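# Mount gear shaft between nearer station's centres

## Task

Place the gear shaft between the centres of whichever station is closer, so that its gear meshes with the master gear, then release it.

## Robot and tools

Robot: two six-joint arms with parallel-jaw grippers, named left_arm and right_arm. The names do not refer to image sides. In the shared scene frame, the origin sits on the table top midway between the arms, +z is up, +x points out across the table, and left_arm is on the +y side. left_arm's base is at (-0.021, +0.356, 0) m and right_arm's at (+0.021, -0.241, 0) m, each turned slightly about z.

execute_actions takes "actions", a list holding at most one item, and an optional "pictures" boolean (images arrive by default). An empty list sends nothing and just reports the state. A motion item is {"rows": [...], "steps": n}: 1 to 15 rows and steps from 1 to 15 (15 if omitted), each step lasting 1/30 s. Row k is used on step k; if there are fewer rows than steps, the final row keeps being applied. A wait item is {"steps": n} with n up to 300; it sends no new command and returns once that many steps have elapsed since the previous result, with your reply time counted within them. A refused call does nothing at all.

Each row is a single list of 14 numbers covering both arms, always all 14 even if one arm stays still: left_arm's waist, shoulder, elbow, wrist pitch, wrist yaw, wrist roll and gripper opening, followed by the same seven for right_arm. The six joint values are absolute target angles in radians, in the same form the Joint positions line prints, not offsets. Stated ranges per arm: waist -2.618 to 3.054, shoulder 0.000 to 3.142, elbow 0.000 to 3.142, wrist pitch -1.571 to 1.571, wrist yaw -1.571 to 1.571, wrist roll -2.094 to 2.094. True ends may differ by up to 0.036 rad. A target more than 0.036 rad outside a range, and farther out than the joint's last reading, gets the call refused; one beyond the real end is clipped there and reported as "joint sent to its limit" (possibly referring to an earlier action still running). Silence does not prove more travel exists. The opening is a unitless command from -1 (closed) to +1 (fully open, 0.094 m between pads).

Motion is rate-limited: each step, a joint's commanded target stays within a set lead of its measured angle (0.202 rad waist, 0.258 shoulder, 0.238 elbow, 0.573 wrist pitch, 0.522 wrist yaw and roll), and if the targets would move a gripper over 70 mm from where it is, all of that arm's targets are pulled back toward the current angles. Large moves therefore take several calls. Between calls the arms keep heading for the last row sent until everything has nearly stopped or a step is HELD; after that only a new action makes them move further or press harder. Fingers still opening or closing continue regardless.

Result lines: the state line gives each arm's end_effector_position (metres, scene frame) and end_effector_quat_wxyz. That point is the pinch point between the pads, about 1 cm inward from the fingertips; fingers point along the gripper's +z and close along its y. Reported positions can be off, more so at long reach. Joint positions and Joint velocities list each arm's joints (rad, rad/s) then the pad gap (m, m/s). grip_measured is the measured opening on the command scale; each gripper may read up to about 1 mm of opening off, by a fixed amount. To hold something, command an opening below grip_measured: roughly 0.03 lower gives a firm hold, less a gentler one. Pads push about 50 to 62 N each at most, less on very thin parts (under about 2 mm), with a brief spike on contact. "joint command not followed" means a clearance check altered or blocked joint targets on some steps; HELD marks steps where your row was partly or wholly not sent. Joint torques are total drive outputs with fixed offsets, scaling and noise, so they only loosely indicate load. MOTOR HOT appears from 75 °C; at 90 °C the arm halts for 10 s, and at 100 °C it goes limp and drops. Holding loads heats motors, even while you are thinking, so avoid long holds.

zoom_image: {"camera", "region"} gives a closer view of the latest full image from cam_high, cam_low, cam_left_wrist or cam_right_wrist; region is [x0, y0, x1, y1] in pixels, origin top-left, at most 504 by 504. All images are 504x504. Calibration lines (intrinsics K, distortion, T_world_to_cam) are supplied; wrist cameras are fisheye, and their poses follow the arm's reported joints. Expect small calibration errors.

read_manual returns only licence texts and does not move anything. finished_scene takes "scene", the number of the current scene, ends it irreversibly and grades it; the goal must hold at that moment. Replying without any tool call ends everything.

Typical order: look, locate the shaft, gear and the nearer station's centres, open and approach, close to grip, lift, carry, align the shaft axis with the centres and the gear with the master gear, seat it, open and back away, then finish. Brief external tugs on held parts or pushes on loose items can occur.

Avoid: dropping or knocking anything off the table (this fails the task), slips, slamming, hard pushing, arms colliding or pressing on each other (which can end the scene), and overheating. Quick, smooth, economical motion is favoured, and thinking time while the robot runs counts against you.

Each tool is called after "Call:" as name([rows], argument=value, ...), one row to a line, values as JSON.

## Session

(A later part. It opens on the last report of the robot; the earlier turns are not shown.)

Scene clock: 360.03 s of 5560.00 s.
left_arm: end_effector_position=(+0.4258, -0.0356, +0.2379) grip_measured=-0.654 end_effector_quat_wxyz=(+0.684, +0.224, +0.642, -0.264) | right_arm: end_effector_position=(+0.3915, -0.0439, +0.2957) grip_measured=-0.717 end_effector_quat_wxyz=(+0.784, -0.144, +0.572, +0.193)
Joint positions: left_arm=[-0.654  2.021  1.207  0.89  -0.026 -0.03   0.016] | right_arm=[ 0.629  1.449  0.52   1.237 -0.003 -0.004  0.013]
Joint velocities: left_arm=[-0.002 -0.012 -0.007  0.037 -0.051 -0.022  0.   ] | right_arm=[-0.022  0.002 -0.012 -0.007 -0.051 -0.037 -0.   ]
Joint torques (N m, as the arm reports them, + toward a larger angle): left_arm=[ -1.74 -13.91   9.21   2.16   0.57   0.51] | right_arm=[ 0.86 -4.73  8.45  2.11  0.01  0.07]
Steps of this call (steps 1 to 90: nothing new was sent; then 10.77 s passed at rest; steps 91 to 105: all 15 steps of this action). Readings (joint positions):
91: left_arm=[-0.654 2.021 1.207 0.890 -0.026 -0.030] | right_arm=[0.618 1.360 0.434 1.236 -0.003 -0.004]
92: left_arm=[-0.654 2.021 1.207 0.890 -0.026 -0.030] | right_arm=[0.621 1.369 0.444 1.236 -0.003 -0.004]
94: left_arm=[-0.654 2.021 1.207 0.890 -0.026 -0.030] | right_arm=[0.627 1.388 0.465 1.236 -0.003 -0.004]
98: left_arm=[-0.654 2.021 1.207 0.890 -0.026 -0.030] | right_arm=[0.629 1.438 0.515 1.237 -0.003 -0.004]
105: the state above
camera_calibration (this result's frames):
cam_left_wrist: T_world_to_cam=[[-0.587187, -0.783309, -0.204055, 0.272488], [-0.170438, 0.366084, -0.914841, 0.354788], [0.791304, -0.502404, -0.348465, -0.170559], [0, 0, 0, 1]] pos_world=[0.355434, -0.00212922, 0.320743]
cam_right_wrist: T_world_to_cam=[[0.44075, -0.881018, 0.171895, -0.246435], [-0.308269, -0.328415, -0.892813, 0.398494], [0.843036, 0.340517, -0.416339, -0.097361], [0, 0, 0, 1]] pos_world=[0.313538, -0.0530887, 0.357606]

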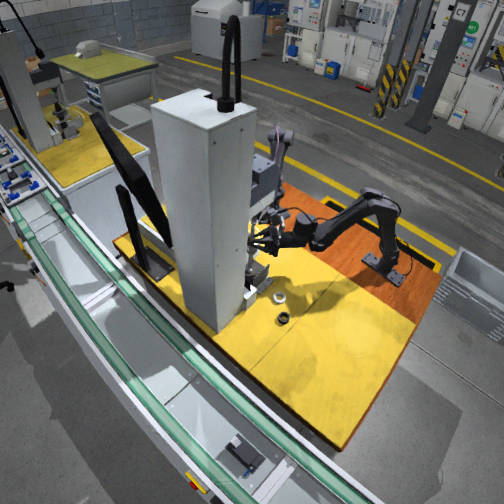

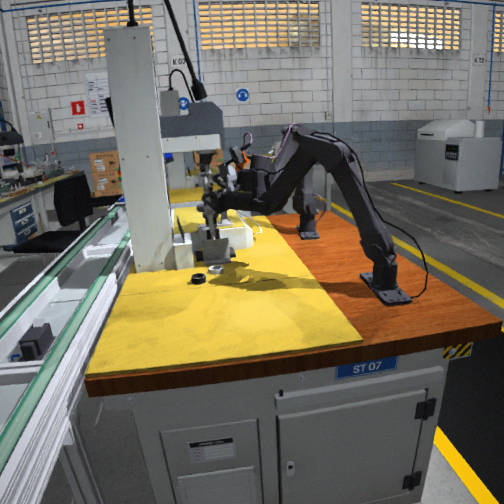

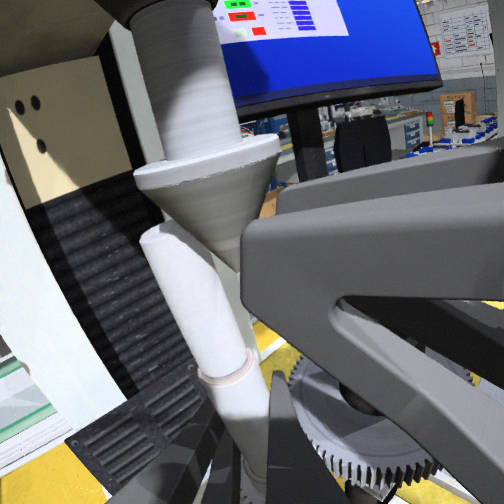

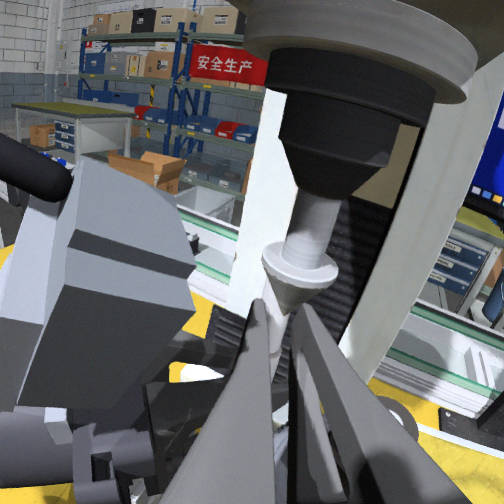

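Call:
execute_actions([
  {"rows":[[-0.675,2.01,1.24,0.9,0.03,0.03,-0.72,0.612,1.49,0.57,1.25,0,0,-0.53],[-0.675,2.01,1.24,0.9,0.03,0.03,-0.72,0.612,1.49,0.57,1.25,0,0,-0.53],[-0.675,2.01,1.24,0.9,0.03,0.03,-0.72,0.612,1.49,0.57,1.25,0,0,-0.53],[-0.675,2.01,1.24,0.9,0.03,0.03,-0.72,0.612,1.49,0.57,1.25,0,0,-0.53],[-0.675,2.01,1.24,0.9,0.03,0.03,-0.72,0.612,1.535,0.61,1.25,0,0,-0.53]]},
])

Call:
execute_actions([
  {"rows":[[-0.675,2.01,1.24,0.9,0.03,0.03,-0.72,0.615,1.5,0.66,1.42,0,0,-0.53]]},
])

Scene clock: 367.93 s of 5560.00 s.
left_arm: end_effector_position=(+0.4258, -0.0356, +0.2379) grip_measured=-0.654 end_effector_quat_wxyz=(+0.684, +0.224, +0.642, -0.264) | right_arm: end_effector_position=(+0.4098, -0.0382, +0.2923) grip_measured=-0.533 end_effector_quat_wxyz=(+0.781, -0.142, +0.577, +0.189)
Joint positions: left_arm=[-0.654  2.021  1.207  0.89  -0.026 -0.03   0.016] | right_arm=[ 0.621  1.526  0.584  1.239 -0.002 -0.004  0.022]
Joint velocities: left_arm=[-0.007  0.002  0.002  0.022  0.037 -0.022  0.   ] | right_arm=[-0.007  0.007 -0.012 -0.037 -0.051  0.022  0.   ]
Joint torques (N m, as the arm reports them, + toward a larger angle): left_arm=[ -1.75 -13.91   9.19   2.17   0.57   0.5 ] | right_arm=[-0.77 -5.25  8.34  2.12 -0.01  0.05]
Steps of this call (steps 1 to 15: the robot went on to your last target; steps 16 to 90: nothing new was sent; then 4.40 s passed at rest; steps 91 to 105: all 15 steps of this action). Readings (joint positions):
91: left_arm=[-0.654 2.021 1.207 0.890 -0.026 -0.030] | right_arm=[0.628 1.453 0.524 1.237 -0.003 -0.004]
92: left_arm=[-0.654 2.021 1.207 0.890 -0.026 -0.030] | right_arm=[0.626 1.460 0.531 1.237 -0.003 -0.004]
94: left_arm=[-0.654 2.021 1.207 0.890 -0.026 -0.030] | right_arm=[0.623 1.474 0.543 1.237 -0.003 -0.004]
98: left_arm=[-0.654 2.021 1.207 0.890 -0.026 -0.030] | right_arm=[0.621 1.519 0.581 1.239 -0.002 -0.004]
105: the state above
camera_calibration (this result's frames):
cam_left_wrist: T_world_to_cam=[[-0.587187, -0.783309, -0.204055, 0.272488], [-0.170438, 0.366084, -0.914841, 0.354788], [0.791304, -0.502404, -0.348465, -0.170559], [0, 0, 0, 1]] pos_world=[0.355434, -0.00212922, 0.320743]
cam_right_wrist: T_world_to_cam=[[0.434766, -0.88401, 0.171772, -0.246592], [-0.320018, -0.329954, -0.888098, 0.406306], [0.841765, 0.331145, -0.426352, -0.113119], [0, 0, 0, 1]] pos_world=[0.332454, -0.046469, 0.354969]

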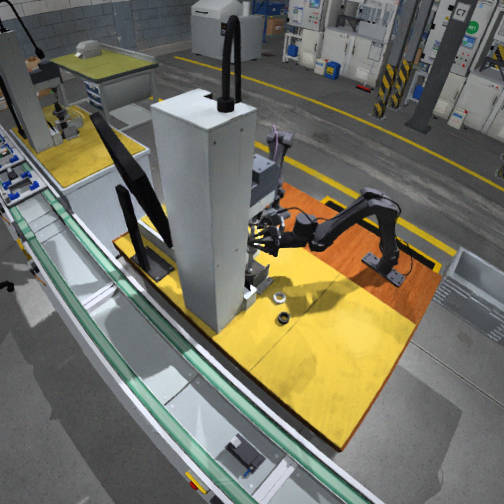

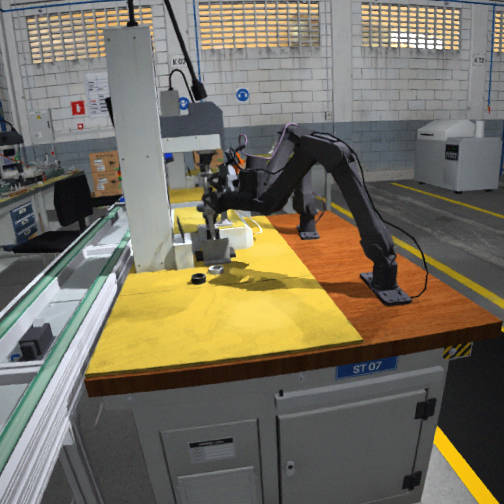

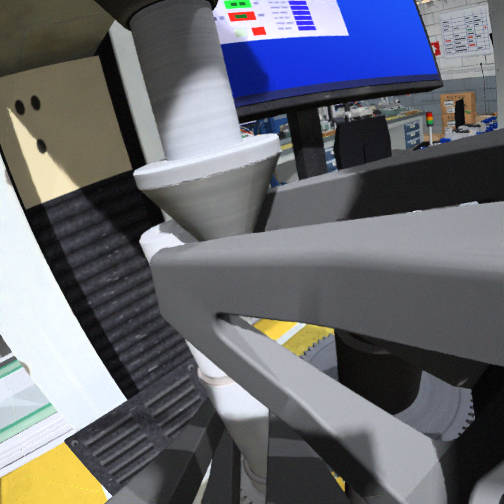

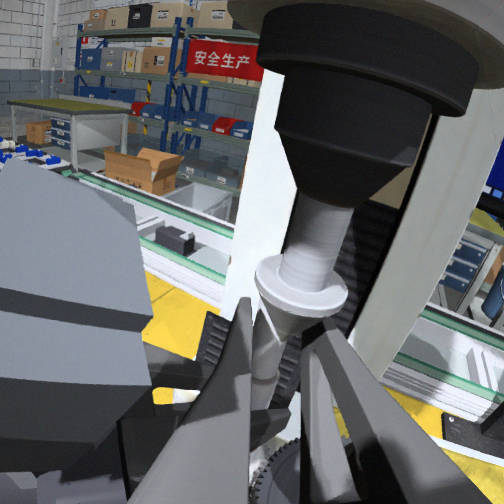

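Scene clock: 368.43 s of 5560.00 s.
left_arm: end_effector_position=(+0.4251, -0.0364, +0.2378) grip_measured=-0.654 end_effector_quat_wxyz=(+0.683, +0.225, +0.642, -0.265) | right_arm: end_effector_position=(+0.4105, -0.0399, +0.3046) grip_measured=-0.531 end_effector_quat_wxyz=(+0.793, -0.136, +0.563, +0.189)
Joint positions: left_arm=[-0.654  2.021  1.207  0.889 -0.021 -0.031  0.016] | right_arm=[ 0.619  1.526  0.601  1.26   0.003 -0.004  0.022]
Joint velocities: left_arm=[ 0.012 -0.012 -0.002 -0.066 -0.022  0.007 -0.   ] | right_arm=[-0.007 -0.017  0.022  0.007  0.022  0.051 -0.001]
Joint torques (N m, as the arm reports them, + toward a larger angle): left_arm=[ -1.7  -13.91   9.2    2.16   0.54   0.52] | right_arm=[-0.37 -8.31 10.88  3.7  -0.07  0.05]
Steps of this call (steps 1 to 15: all 15 steps of this action). Readings (joint positions):
1: left_arm=[-0.654 2.021 1.207 0.890 -0.026 -0.030] | right_arm=[0.621 1.526 0.589 1.252 -0.002 -0.004]
2: left_arm=[-0.654 2.021 1.207 0.890 -0.025 -0.031] | right_arm=[0.620 1.526 0.597 1.258 0.004 -0.003]
4: left_arm=[-0.654 2.021 1.207 0.889 -0.022 -0.031] | right_arm=[0.619 1.526 0.601 1.260 0.003 -0.004]
8: left_arm=[-0.654 2.021 1.207 0.889 -0.021 -0.031] | right_arm=[0.619 1.526 0.601 1.260 0.003 -0.004]
15: the state above
camera_calibration (this result's frames):
cam_left_wrist: T_world_to_cam=[[-0.591269, -0.780323, -0.203708, 0.273191], [-0.169367, 0.367103, -0.914631, 0.354327], [0.78849, -0.506291, -0.349217, -0.169263], [0, 0, 0, 1]] pos_world=[0.355003, -0.00259377, 0.320621]
cam_right_wrist: T_world_to_cam=[[0.422915, -0.890233, 0.169199, -0.245067], [-0.292533, -0.310848, -0.904322, 0.411264], [0.857652, 0.332955, -0.391885, -0.124785], [0, 0, 0, 1]] pos_world=[0.330973, -0.0487785, 0.364479]

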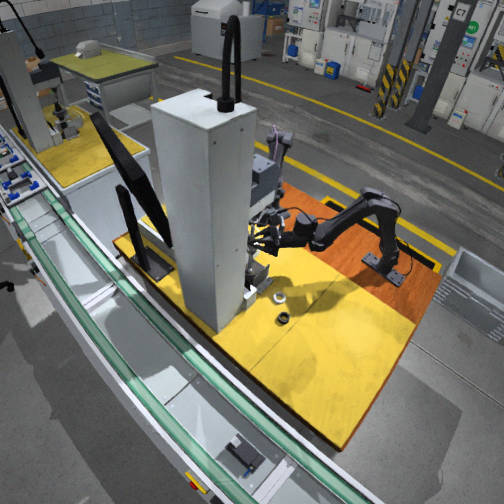

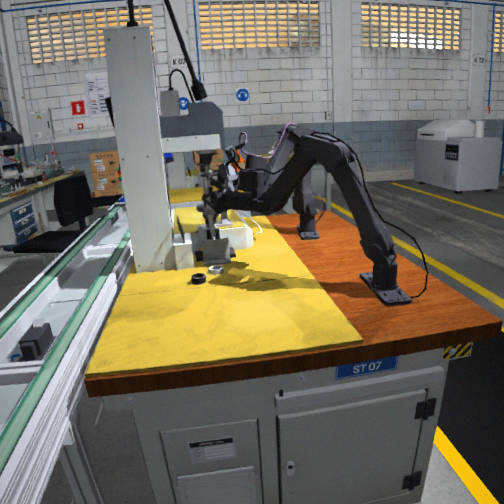

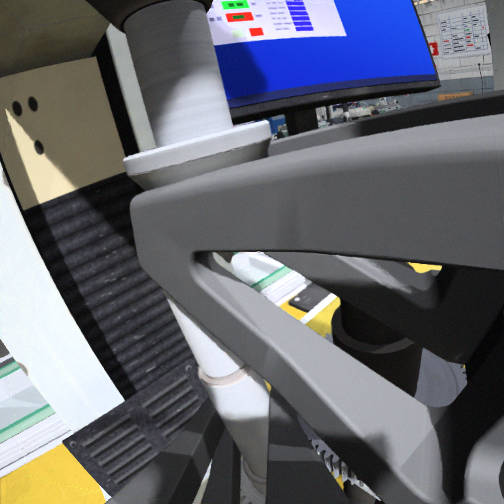

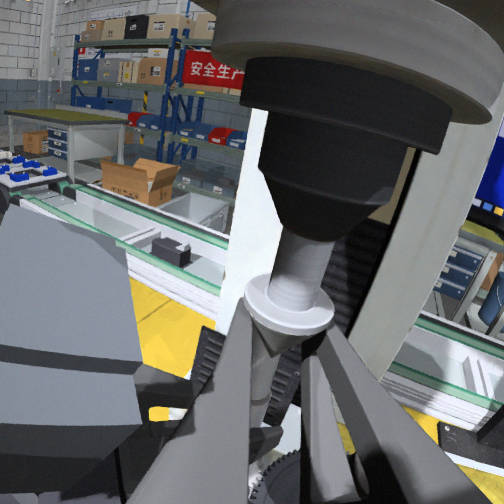

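Call:
execute_actions([
  {"rows":[[-0.69,2.01,1.24,0.9,0.08,0.08,-0.72,0.615,1.515,0.635,1.55,0,0,-0.58]]},
])

Scene clock: 373.73 s of 5560.00 s.
left_arm: end_effector_position=(+0.4237, -0.0380, +0.2378) grip_measured=-0.654 end_effector_quat_wxyz=(+0.684, +0.234, +0.639, -0.264) | right_arm: end_effector_position=(+0.4082, -0.0410, +0.3065) grip_measured=-0.575 end_effector_quat_wxyz=(+0.801, -0.133, +0.551, +0.192)
Joint positions: left_arm=[-0.655  2.021  1.207  0.889 -0.01  -0.016  0.016] | right_arm=[ 0.619  1.542  0.591  1.316  0.003 -0.002  0.02 ]
Joint velocities: left_arm=[ 0.007 -0.012  0.012 -0.007  0.066 -0.007  0.001] | right_arm=[ 0.022 -0.007 -0.007 -0.066 -0.022 -0.11  -0.001]
Joint torques (N m, as the arm reports them, + toward a larger angle): left_arm=[ -2.93 -13.93   9.2    2.17   0.94   0.83] | right_arm=[-0.17 -8.31  9.64  4.48 -0.06  0.02]
Steps of this call (steps 1 to 15: the robot went on to your last target; steps 16 to 90: nothing new was sent; then 1.80 s passed at rest; steps 91 to 105: all 15 steps of this action). Readings (joint positions):
91: left_arm=[-0.655 2.021 1.207 0.889 -0.017 -0.025] | right_arm=[0.619 1.528 0.600 1.269 0.003 -0.003]
92: left_arm=[-0.655 2.021 1.207 0.889 -0.014 -0.021] | right_arm=[0.619 1.532 0.596 1.283 0.003 -0.003]
94: left_arm=[-0.655 2.021 1.207 0.889 -0.012 -0.017] | right_arm=[0.619 1.537 0.593 1.300 0.003 -0.002]
98: left_arm=[-0.655 2.021 1.207 0.889 -0.010 -0.016] | right_arm=[0.619 1.541 0.591 1.313 0.003 -0.002]
105: the state above
camera_calibration (this result's frames):
cam_left_wrist: T_world_to_cam=[[-0.596731, -0.771886, -0.219328, 0.277459], [-0.156088, 0.379759, -0.911822, 0.34887], [0.787115, -0.509878, -0.347095, -0.169034], [0, 0, 0, 1]] pos_world=[0.353072, -0.00450622, 0.320291]
cam_right_wrist: T_world_to_cam=[[0.419202, -0.892345, 0.167302, -0.243397], [-0.2686, -0.297923, -0.916022, 0.406367], [0.867251, 0.339061, -0.364573, -0.133735], [0, 0, 0, 1]] pos_world=[0.327164, -0.0507833, 0.364206]

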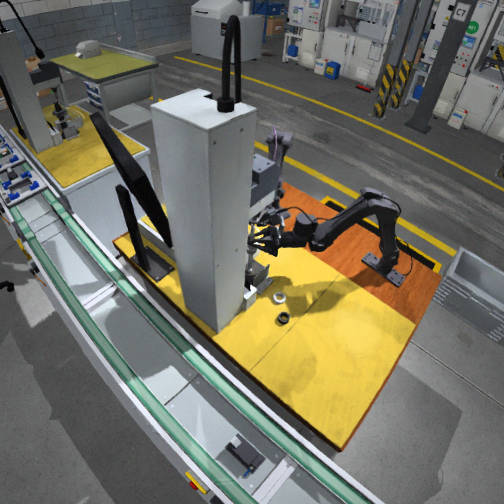

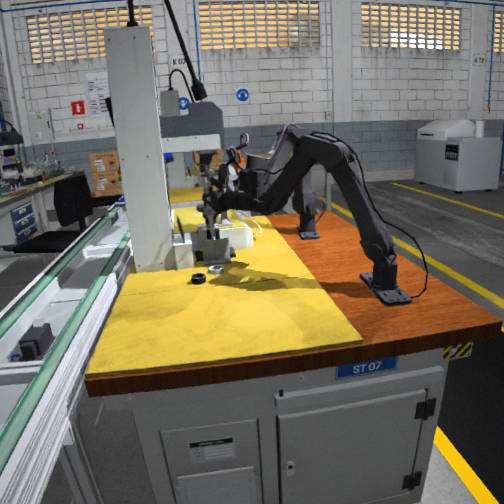

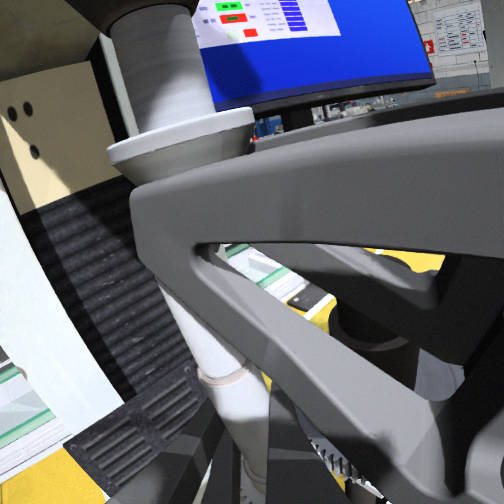

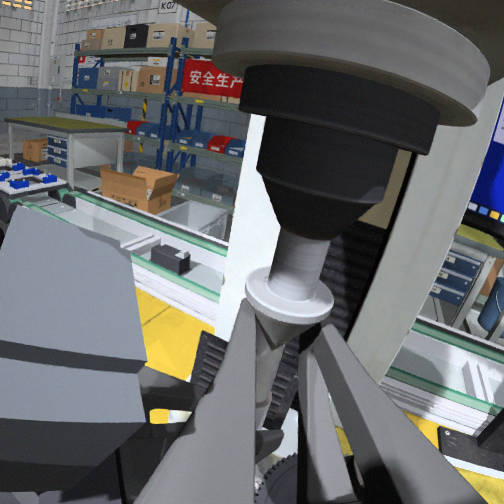

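Call:
execute_actions([
  {"rows":[[-0.69,2.01,1.24,0.9,0.08,0.08,-0.72,0.615,1.505,0.70,1.6,0,0,-0.63]]},
])

Scene clock: 378.80 s of 5560.00 s.
left_arm: end_effector_position=(+0.4233, -0.0385, +0.2379) grip_measured=-0.654 end_effector_quat_wxyz=(+0.684, +0.236, +0.638, -0.264) | right_arm: end_effector_position=(+0.4081, -0.0409, +0.3065) grip_measured=-0.623 end_effector_quat_wxyz=(+0.801, -0.133, +0.551, +0.193)
Joint positions: left_arm=[-0.655  2.021  1.207  0.889 -0.007 -0.015  0.016] | right_arm=[ 0.619  1.542  0.591  1.316  0.002 -0.     0.018]
Joint velocities: left_arm=[-0.002 -0.002  0.007  0.022 -0.007  0.007  0.   ] | right_arm=[-0.002 -0.002  0.002  0.081 -0.037  0.007 -0.002]
Joint torques (N m, as the arm reports them, + toward a larger angle): left_arm=[ -2.95 -13.87   9.21   2.18   0.91   0.81] | right_arm=[-0.32 -8.56 12.62  4.16  0.01 -0.01]
Steps of this call (steps 1 to 15: the robot went on to your last target; steps 16 to 90: nothing new was sent; then 1.57 s passed at rest; steps 91 to 105: all 15 steps of this action). Readings (joint positions):
91: left_arm=[-0.655 2.021 1.207 0.889 -0.009 -0.015] | right_arm=[0.619 1.542 0.591 1.316 0.003 -0.002]
92: left_arm=[-0.655 2.021 1.207 0.889 -0.007 -0.015] | right_arm=[0.619 1.542 0.591 1.316 0.002 -0.001]
94: left_arm=[-0.655 2.021 1.207 0.889 -0.007 -0.015] | right_arm=[0.619 1.542 0.591 1.316 0.002 -0.000]
98: left_arm=[-0.655 2.021 1.207 0.889 -0.007 -0.015] | right_arm=[0.619 1.542 0.591 1.316 0.002 -0.000]
105: the state above
camera_calibration (this result's frames):
cam_left_wrist: T_world_to_cam=[[-0.599038, -0.769715, -0.220662, 0.278262], [-0.153716, 0.380999, -0.911708, 0.348082], [0.785828, -0.512228, -0.34655, -0.168586], [0, 0, 0, 1]] pos_world=[0.352675, -0.00479078, 0.320328]
cam_right_wrist: T_world_to_cam=[[0.420708, -0.891979, 0.165463, -0.243298], [-0.268921, -0.296811, -0.916289, 0.406645], [0.866422, 0.340993, -0.364743, -0.133253], [0, 0, 0, 1]] pos_world=[0.327166, -0.050882, 0.364258]

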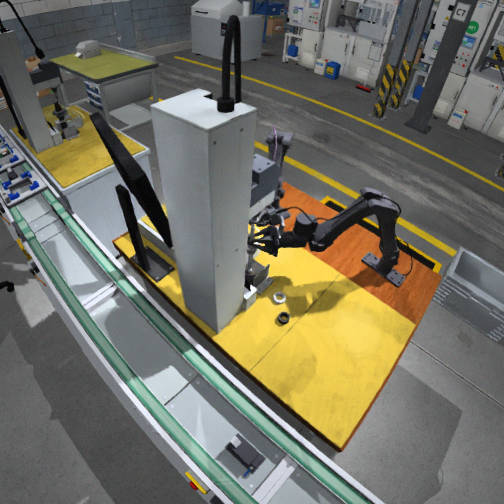

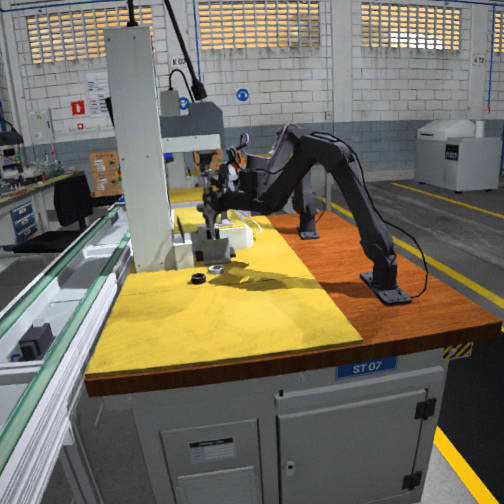

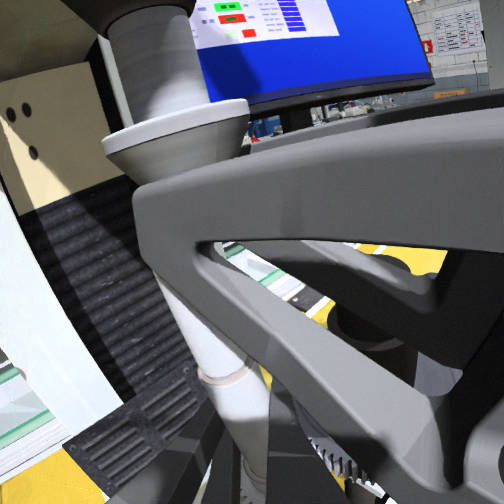

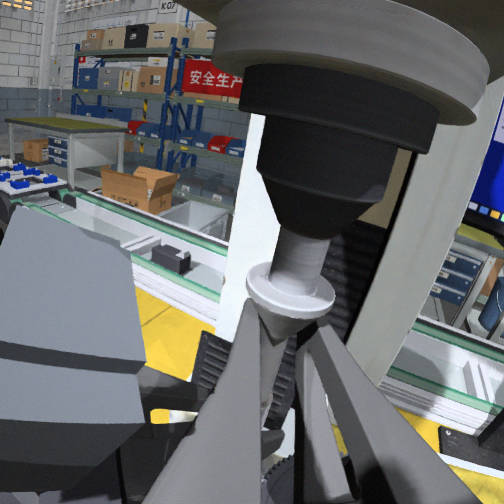

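Call:
execute_actions([
  {"rows":[[-0.69,2.01,1.24,0.9,0.08,0.08,-0.72,0.615,1.505,0.645,1.6,0,0,-0.68]]},
])

Scene clock: 382.37 s of 5560.00 s.
left_arm: end_effector_position=(+0.4229, -0.0389, +0.2379) grip_measured=-0.654 end_effector_quat_wxyz=(+0.684, +0.238, +0.637, -0.265) | right_arm: end_effector_position=(+0.4075, -0.0412, +0.3066) grip_measured=-0.673 end_effector_quat_wxyz=(+0.801, -0.132, +0.550, +0.193)
Joint positions: left_arm=[-0.655  2.021  1.207  0.889 -0.004 -0.012  0.016] | right_arm=[0.619 1.542 0.588 1.322 0.002 0.    0.015]
Joint velocities: left_arm=[ 0.007  0.002 -0.012 -0.066  0.007 -0.022 -0.001] | right_arm=[-0.007 -0.002 -0.002 -0.022  0.051  0.007 -0.   ]
Joint torques (N m, as the arm reports them, + toward a larger angle): left_arm=[ -2.91 -13.92   9.22   2.17   0.87   0.79] | right_arm=[-0.3  -9.14 10.4   4.66  0.01  0.01]
Steps of this call (steps 1 to 15: the robot went on to your last target; steps 16 to 90: nothing new was sent; then 0.07 s passed at rest; steps 91 to 105: all 15 steps of this action). Readings (joint positions):
91: left_arm=[-0.655 2.021 1.207 0.889 -0.007 -0.014] | right_arm=[0.619 1.542 0.590 1.318 0.002 0.000]
92: left_arm=[-0.655 2.021 1.207 0.889 -0.006 -0.014] | right_arm=[0.619 1.542 0.589 1.320 0.002 0.000]
94: left_arm=[-0.655 2.021 1.207 0.889 -0.004 -0.012] | right_arm=[0.619 1.542 0.588 1.322 0.002 0.000]
98: left_arm=[-0.655 2.021 1.207 0.889 -0.004 -0.012] | right_arm=[0.619 1.542 0.588 1.322 0.002 0.000]
105: the state above
camera_calibration (this result's frames):
cam_left_wrist: T_world_to_cam=[[-0.601085, -0.767296, -0.223504, 0.279303], [-0.150719, 0.383482, -0.911167, 0.346895], [0.784844, -0.514003, -0.346151, -0.16825], [0, 0, 0, 1]] pos_world=[0.352219, -0.00520132, 0.320265]
cam_right_wrist: T_world_to_cam=[[0.420464, -0.892176, 0.165023, -0.243113], [-0.266851, -0.295439, -0.917337, 0.406027], [0.86718, 0.34167, -0.3623, -0.133615], [0, 0, 0, 1]] pos_world=[0.326437, -0.0512911, 0.364174]

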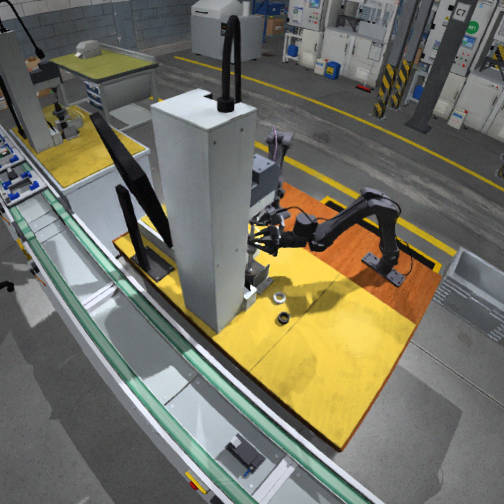

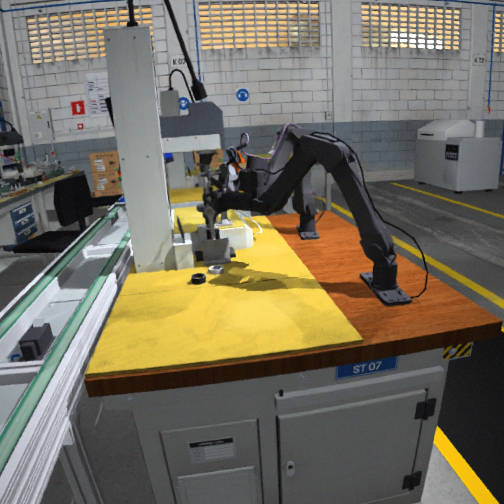

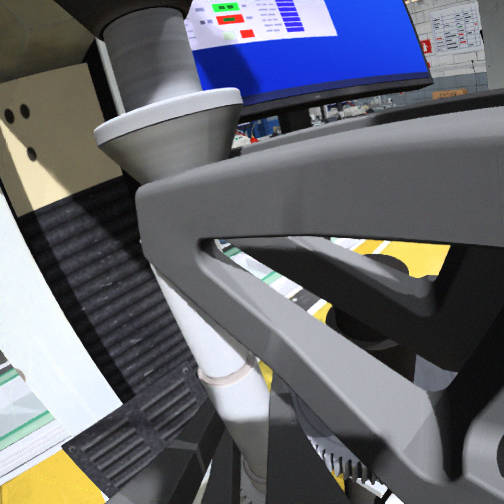

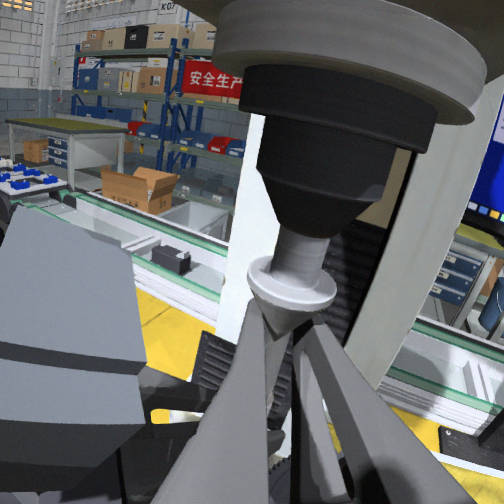

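Nearly there; close a little more.

Call:
execute_actions([
  {"rows":[[-0.685,2.01,1.24,0.9,0.06,0.06,-0.72,0.615,1.505,0.655,1.6,0,0,-0.75]]},
])

Scene clock: 386.03 s of 5560.00 s.
left_arm: end_effector_position=(+0.4232, -0.0387, +0.2379) grip_measured=-0.654 end_effector_quat_wxyz=(+0.684, +0.237, +0.637, -0.264) | right_arm: end_effector_position=(+0.4075, -0.0412, +0.3066) grip_measured=-0.742 end_effector_quat_wxyz=(+0.801, -0.132, +0.550, +0.193)
Joint positions: left_arm=[-0.654  2.021  1.207  0.889 -0.004 -0.012  0.016] | right_arm=[0.619 1.542 0.588 1.322 0.002 0.001 0.012]
Joint velocities: left_arm=[-0.007  0.012 -0.017  0.022 -0.037 -0.051  0.001] | right_arm=[-0.007 -0.002  0.007 -0.022 -0.037 -0.051 -0.001]
Joint torques (N m, as the arm reports them, + toward a larger angle): left_arm=[ -2.55 -13.92   9.23   2.16   0.66   0.62] | right_arm=[-0.36 -9.05 10.97  4.51 -0.04 -0.01]
Steps of this call (steps 1 to 15: the robot went on to your last target; steps 16 to 90: nothing new was sent; then 0.17 s passed at rest; steps 91 to 105: all 15 steps of this action). Readings (joint positions):
91: left_arm=[-0.654 2.021 1.207 0.889 -0.004 -0.012] | right_arm=[0.619 1.542 0.588 1.322 0.002 0.001]
92: left_arm=[-0.654 2.021 1.207 0.889 -0.004 -0.012] | right_arm=[0.619 1.542 0.588 1.322 0.002 0.001]
94: left_arm=[-0.654 2.021 1.207 0.889 -0.004 -0.012] | right_arm=[0.619 1.542 0.588 1.322 0.002 0.001]
98: left_arm=[-0.654 2.021 1.207 0.889 -0.004 -0.012] | right_arm=[0.619 1.542 0.588 1.322 0.002 0.001]
105: the state above
camera_calibration (this result's frames):
cam_left_wrist: T_world_to_cam=[[-0.600295, -0.768038, -0.223078, 0.279192], [-0.15141, 0.383016, -0.911249, 0.347122], [0.785316, -0.513242, -0.346211, -0.168456], [0, 0, 0, 1]] pos_world=[0.352446, -0.00498188, 0.320274]
cam_right_wrist: T_world_to_cam=[[0.420613, -0.89217, 0.164672, -0.243066], [-0.266959, -0.295184, -0.917387, 0.406097], [0.867074, 0.341904, -0.362332, -0.133553], [0, 0, 0, 1]] pos_world=[0.326448, -0.0513205, 0.364184]

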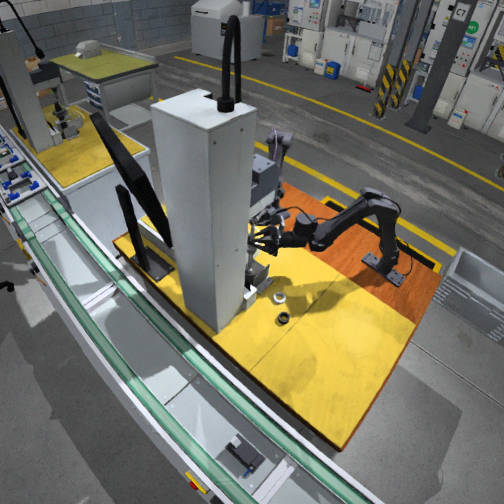

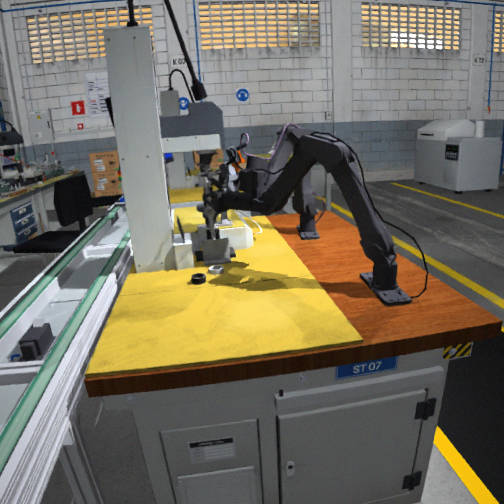

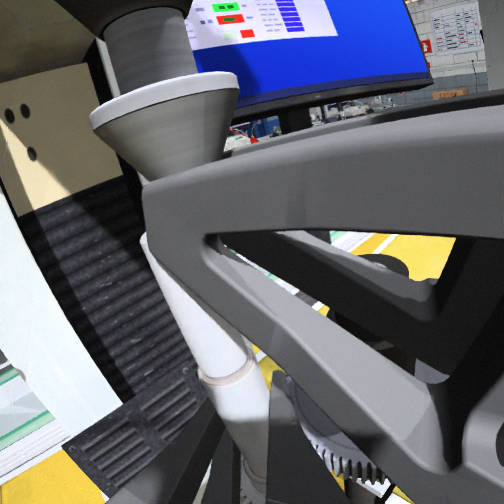

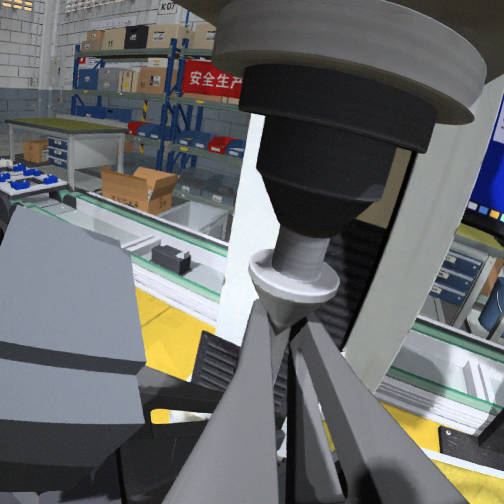

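Shaft now blocked by the fingertips; open slowly so it slides under.

Call:
execute_actions([
  {"rows":[[-0.69,2.01,1.24,0.9,0.08,0.08,-0.72,0.615,1.505,0.655,1.6,0,0,-0.73],[-0.69,2.01,1.24,0.9,0.08,0.08,-0.72,0.615,1.505,0.655,1.6,0,0,-0.73],[-0.69,2.01,1.24,0.9,0.08,0.08,-0.72,0.615,1.505,0.655,1.6,0,0,-0.73],[-0.69,2.01,1.24,0.9,0.08,0.08,-0.72,0.615,1.505,0.655,1.6,0,0,-0.71],[-0.69,2.01,1.24,0.9,0.08,0.08,-0.72,0.615,1.505,0.655,1.6,0,0,-0.71],[-0.69,2.01,1.24,0.9,0.08,0.08,-0.72,0.615,1.505,0.655,1.6,0,0,-0.71],[-0.69,2.01,1.24,0.9,0.08,0.08,-0.72,0.615,1.505,0.655,1.6,0,0,-0.69],[-0.69,2.01,1.24,0.9,0.08,0.08,-0.72,0.615,1.505,0.655,1.6,0,0,-0.69],[-0.69,2.01,1.24,0.9,0.08,0.08,-0.72,0.615,1.505,0.655,1.6,0,0,-0.69],[-0.69,2.01,1.24,0.9,0.08,0.08,-0.72,0.615,1.505,0.655,1.6,0,0,-0.66]]},
])

Scene clock: 395.37 s of 5560.00 s.
left_arm: end_effector_position=(+0.4228, -0.0391, +0.2379) grip_measured=-0.654 end_effector_quat_wxyz=(+0.683, +0.238, +0.637, -0.265) | right_arm: end_effector_position=(+0.4074, -0.0413, +0.3068) grip_measured=-0.661 end_effector_quat_wxyz=(+0.802, -0.132, +0.550, +0.193)
Joint positions: left_arm=[-0.654  2.021  1.207  0.889 -0.001 -0.012  0.016] | right_arm=[0.619 1.542 0.588 1.323 0.002 0.    0.016]
Joint velocities: left_arm=[-0.007 -0.007  0.012 -0.037 -0.007 -0.022 -0.   ] | right_arm=[ 0.007 -0.007 -0.012 -0.037  0.095 -0.007 -0.   ]
Joint torques (N m, as the arm reports them, + toward a larger angle): left_arm=[ -2.98 -13.94   9.2    2.17   0.85   0.79] | right_arm=[-0.26 -9.02 10.84  4.55 -0.03  0.06]
Steps of this call (steps 1 to 15: the robot went on to your last target; steps 16 to 90: nothing new was sent; then 5.83 s passed at rest; steps 91 to 105: all 15 steps of this action). Readings (joint positions):
91: left_arm=[-0.654 2.021 1.207 0.889 -0.004 -0.012] | right_arm=[0.619 1.542 0.588 1.322 0.002 0.001]
92: left_arm=[-0.654 2.021 1.207 0.889 -0.004 -0.012] | right_arm=[0.619 1.542 0.588 1.322 0.002 0.001]
94: left_arm=[-0.654 2.021 1.207 0.889 -0.003 -0.012] | right_arm=[0.619 1.542 0.588 1.322 0.002 0.001]
98: left_arm=[-0.654 2.021 1.207 0.889 -0.002 -0.012] | right_arm=[0.619 1.542 0.588 1.322 0.002 0.000]
105: the state above
camera_calibration (this result's frames):
cam_left_wrist: T_world_to_cam=[[-0.602439, -0.766077, -0.22404, 0.279874], [-0.149666, 0.384138, -0.911064, 0.346485], [0.784007, -0.515329, -0.346075, -0.167941], [0, 0, 0, 1]] pos_world=[0.352131, -0.00523823, 0.320253]
cam_right_wrist: T_world_to_cam=[[0.420352, -0.892233, 0.164998, -0.243093], [-0.266229, -0.295119, -0.91762, 0.406011], [0.867425, 0.341796, -0.361592, -0.1338], [0, 0, 0, 1]] pos_world=[0.326338, -0.0513422, 0.364292]

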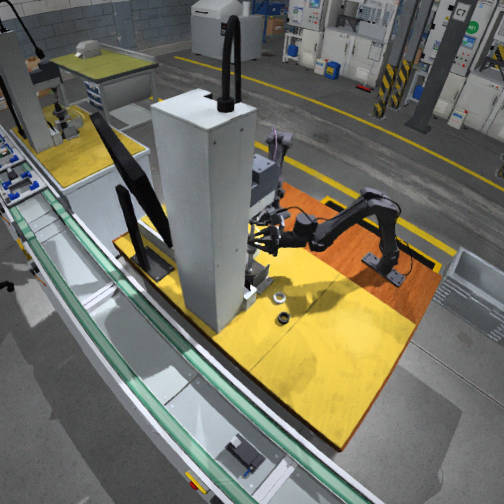

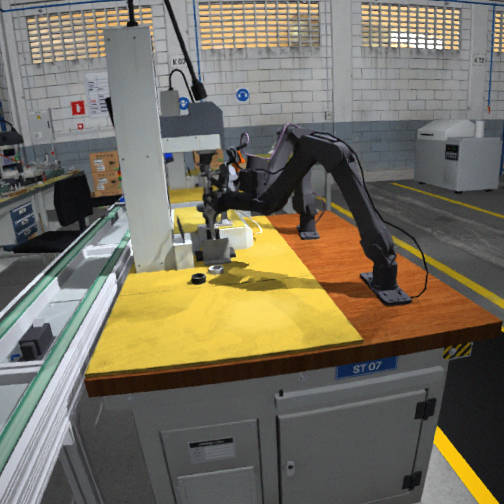

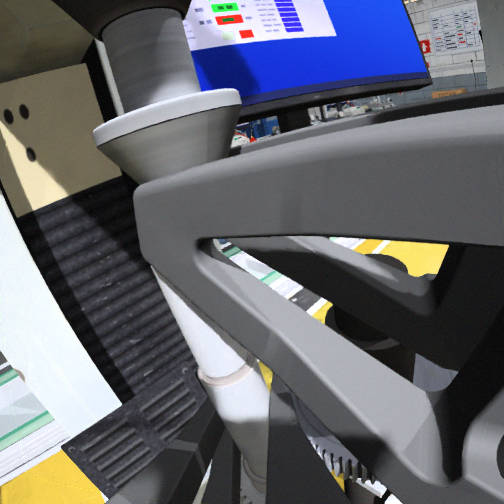

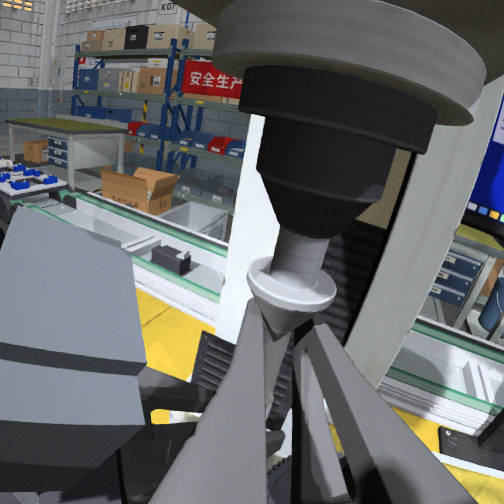

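Call:
execute_actions([
  {"rows":[[-0.69,2.01,1.24,0.9,0.08,0.08,-0.72,0.615,1.505,0.655,1.6,0,0,-0.56]]},
])

Call:
execute_actions([
  {"rows":[[-0.69,2.01,1.24,0.9,0.08,0.08,-0.72,0.615,1.505,0.655,1.6,0,0,-0.67]]},
])

Scene clock: 400.60 s of 5560.00 s.
left_arm: end_effector_position=(+0.4229, -0.0389, +0.2378) grip_measured=-0.654 end_effector_quat_wxyz=(+0.684, +0.239, +0.637, -0.264) | right_arm: end_effector_position=(+0.4065, -0.0418, +0.3097) grip_measured=-0.561 end_effector_quat_wxyz=(+0.805, -0.131, +0.545, +0.194)
Joint positions: left_arm=[-0.654  2.021  1.207  0.889 -0.002 -0.01   0.016] | right_arm=[ 0.619  1.542  0.588  1.335  0.002 -0.     0.021]
Joint velocities: left_arm=[-0.002 -0.007 -0.007 -0.125 -0.051  0.007  0.   ] | right_arm=[-0.002  0.002 -0.007  0.022  0.022  0.037  0.001]
Joint torques (N m, as the arm reports them, + toward a larger angle): left_arm=[ -2.95 -13.91   9.22   2.18   0.85   0.77] | right_arm=[-0.28 -9.2  11.13  4.45 -0.01  0.  ]
Steps of this call (steps 1 to 15: the robot went on to your last target; steps 16 to 90: nothing new was sent; then 1.73 s passed at rest; steps 91 to 105: all 15 steps of this action). Readings (joint positions):
91: left_arm=[-0.654 2.021 1.207 0.889 -0.002 -0.011] | right_arm=[0.619 1.542 0.588 1.326 0.002 -0.000]
92: left_arm=[-0.654 2.021 1.207 0.889 -0.002 -0.011] | right_arm=[0.619 1.542 0.588 1.331 0.002 -0.000]
94: left_arm=[-0.654 2.021 1.207 0.889 -0.002 -0.010] | right_arm=[0.619 1.542 0.588 1.335 0.002 -0.000]
98: left_arm=[-0.654 2.021 1.207 0.889 -0.002 -0.010] | right_arm=[0.619 1.542 0.588 1.335 0.002 -0.000]
105: the state above
camera_calibration (this result's frames):
cam_left_wrist: T_world_to_cam=[[-0.601326, -0.766534, -0.225461, 0.2799], [-0.149537, 0.385159, -0.910654, 0.346251], [0.784886, -0.513885, -0.346232, -0.168286], [0, 0, 0, 1]] pos_world=[0.352174, -0.00528866, 0.320156]
cam_right_wrist: T_world_to_cam=[[0.418048, -0.893357, 0.164772, -0.24272], [-0.255981, -0.289878, -0.922196, 0.405721], [0.871613, 0.343343, -0.349865, -0.136962], [0, 0, 0, 1]] pos_world=[0.324703, -0.0522012, 0.366229]

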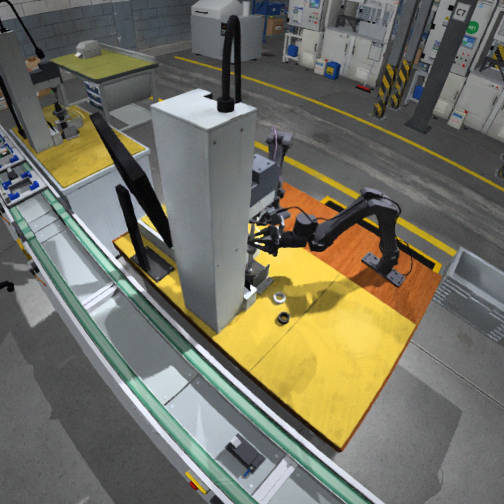

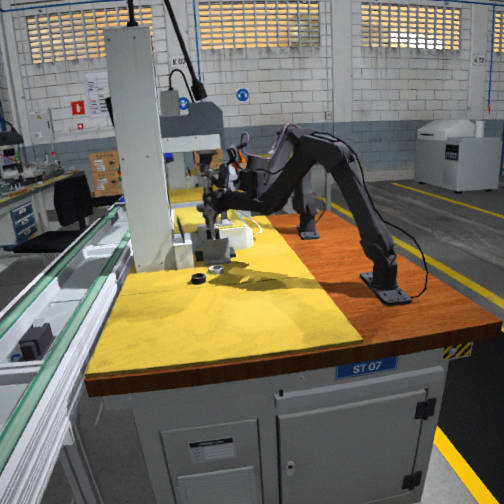

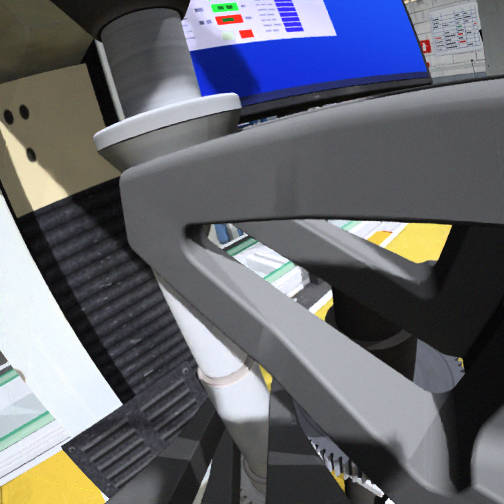

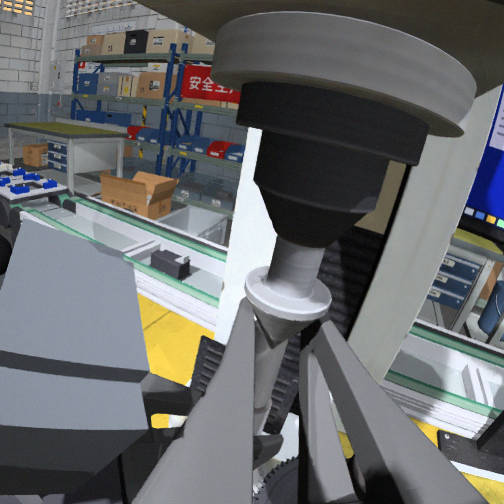

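Scene clock: 401.10 s of 5560.00 s.
left_arm: end_effector_position=(+0.4226, -0.0393, +0.2379) grip_measured=-0.654 end_effector_quat_wxyz=(+0.684, +0.240, +0.636, -0.265) | right_arm: end_effector_position=(+0.4064, -0.0418, +0.3098) grip_measured=-0.663 end_effector_quat_wxyz=(+0.805, -0.130, +0.545, +0.195)
Joint positions: left_arm=[-0.654  2.021  1.207  0.889  0.001 -0.009  0.016] | right_arm=[0.619 1.542 0.588 1.336 0.002 0.001 0.016]
Joint velocities: left_arm=[-0.002 -0.007  0.002  0.11   0.007  0.007  0.001] | right_arm=[-0.027 -0.002  0.002 -0.037  0.007 -0.007 -0.001]
Joint torques (N m, as the arm reports them, + toward a larger angle): left_arm=[ -2.96 -13.94   9.21   2.17   0.83   0.77] | right_arm=[-0.23 -8.99 11.15  4.43 -0.06 -0.03]
Steps of this call (steps 1 to 15: all 15 steps of this action). Readings (joint positions):
1: left_arm=[-0.654 2.021 1.207 0.889 -0.001 -0.009] | right_arm=[0.619 1.542 0.588 1.336 0.002 0.001]
2: left_arm=[-0.654 2.021 1.207 0.889 0.000 -0.009] | right_arm=[0.619 1.542 0.588 1.336 0.002 0.001]
4: left_arm=[-0.654 2.021 1.207 0.889 0.001 -0.009] | right_arm=[0.619 1.542 0.588 1.336 0.002 0.001]
8: left_arm=[-0.654 2.021 1.207 0.889 0.001 -0.009] | right_arm=[0.619 1.542 0.588 1.336 0.002 0.001]
15: the state above
camera_calibration (this result's frames):
cam_left_wrist: T_world_to_cam=[[-0.603241, -0.764532, -0.227138, 0.28068], [-0.147087, 0.38655, -0.910464, 0.345411], [0.783879, -0.51582, -0.345636, -0.167964], [0, 0, 0, 1]] pos_world=[0.351786, -0.00556908, 0.320183]
cam_right_wrist: T_world_to_cam=[[0.41891, -0.893186, 0.163502, -0.242619], [-0.255936, -0.288906, -0.922513, 0.40592], [0.871212, 0.344604, -0.349624, -0.136751], [0, 0, 0, 1]] pos_world=[0.324664, -0.052306, 0.366323]

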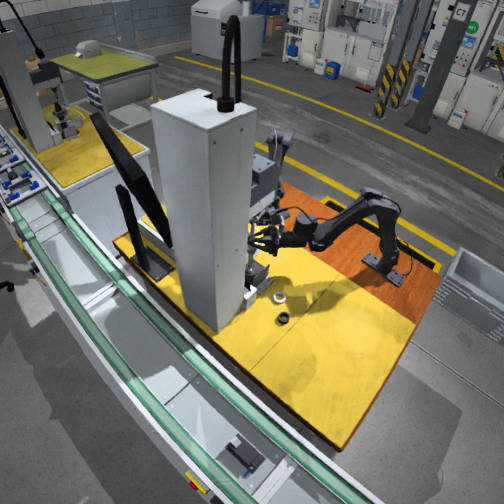

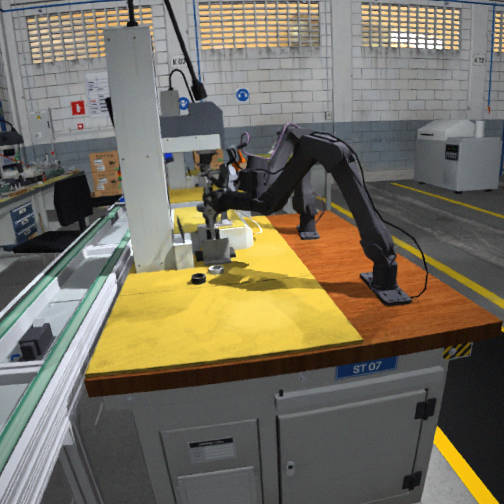

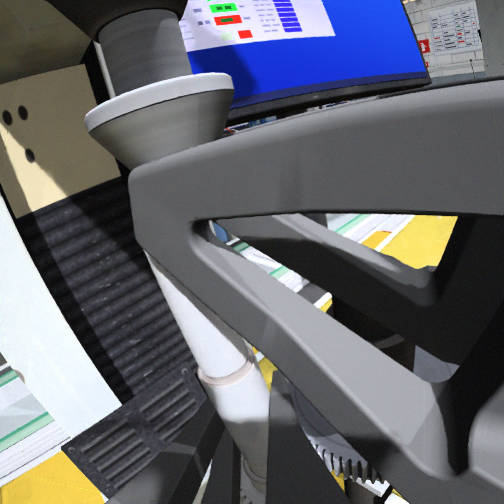

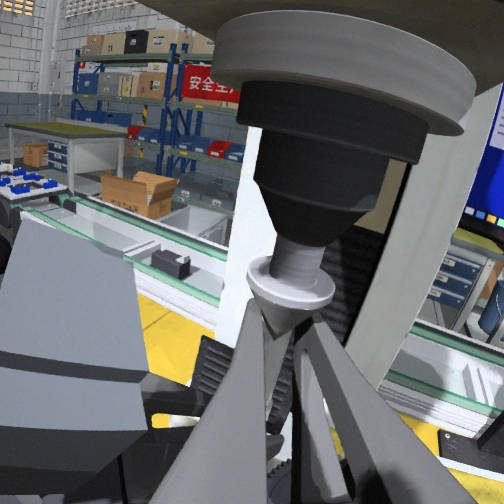

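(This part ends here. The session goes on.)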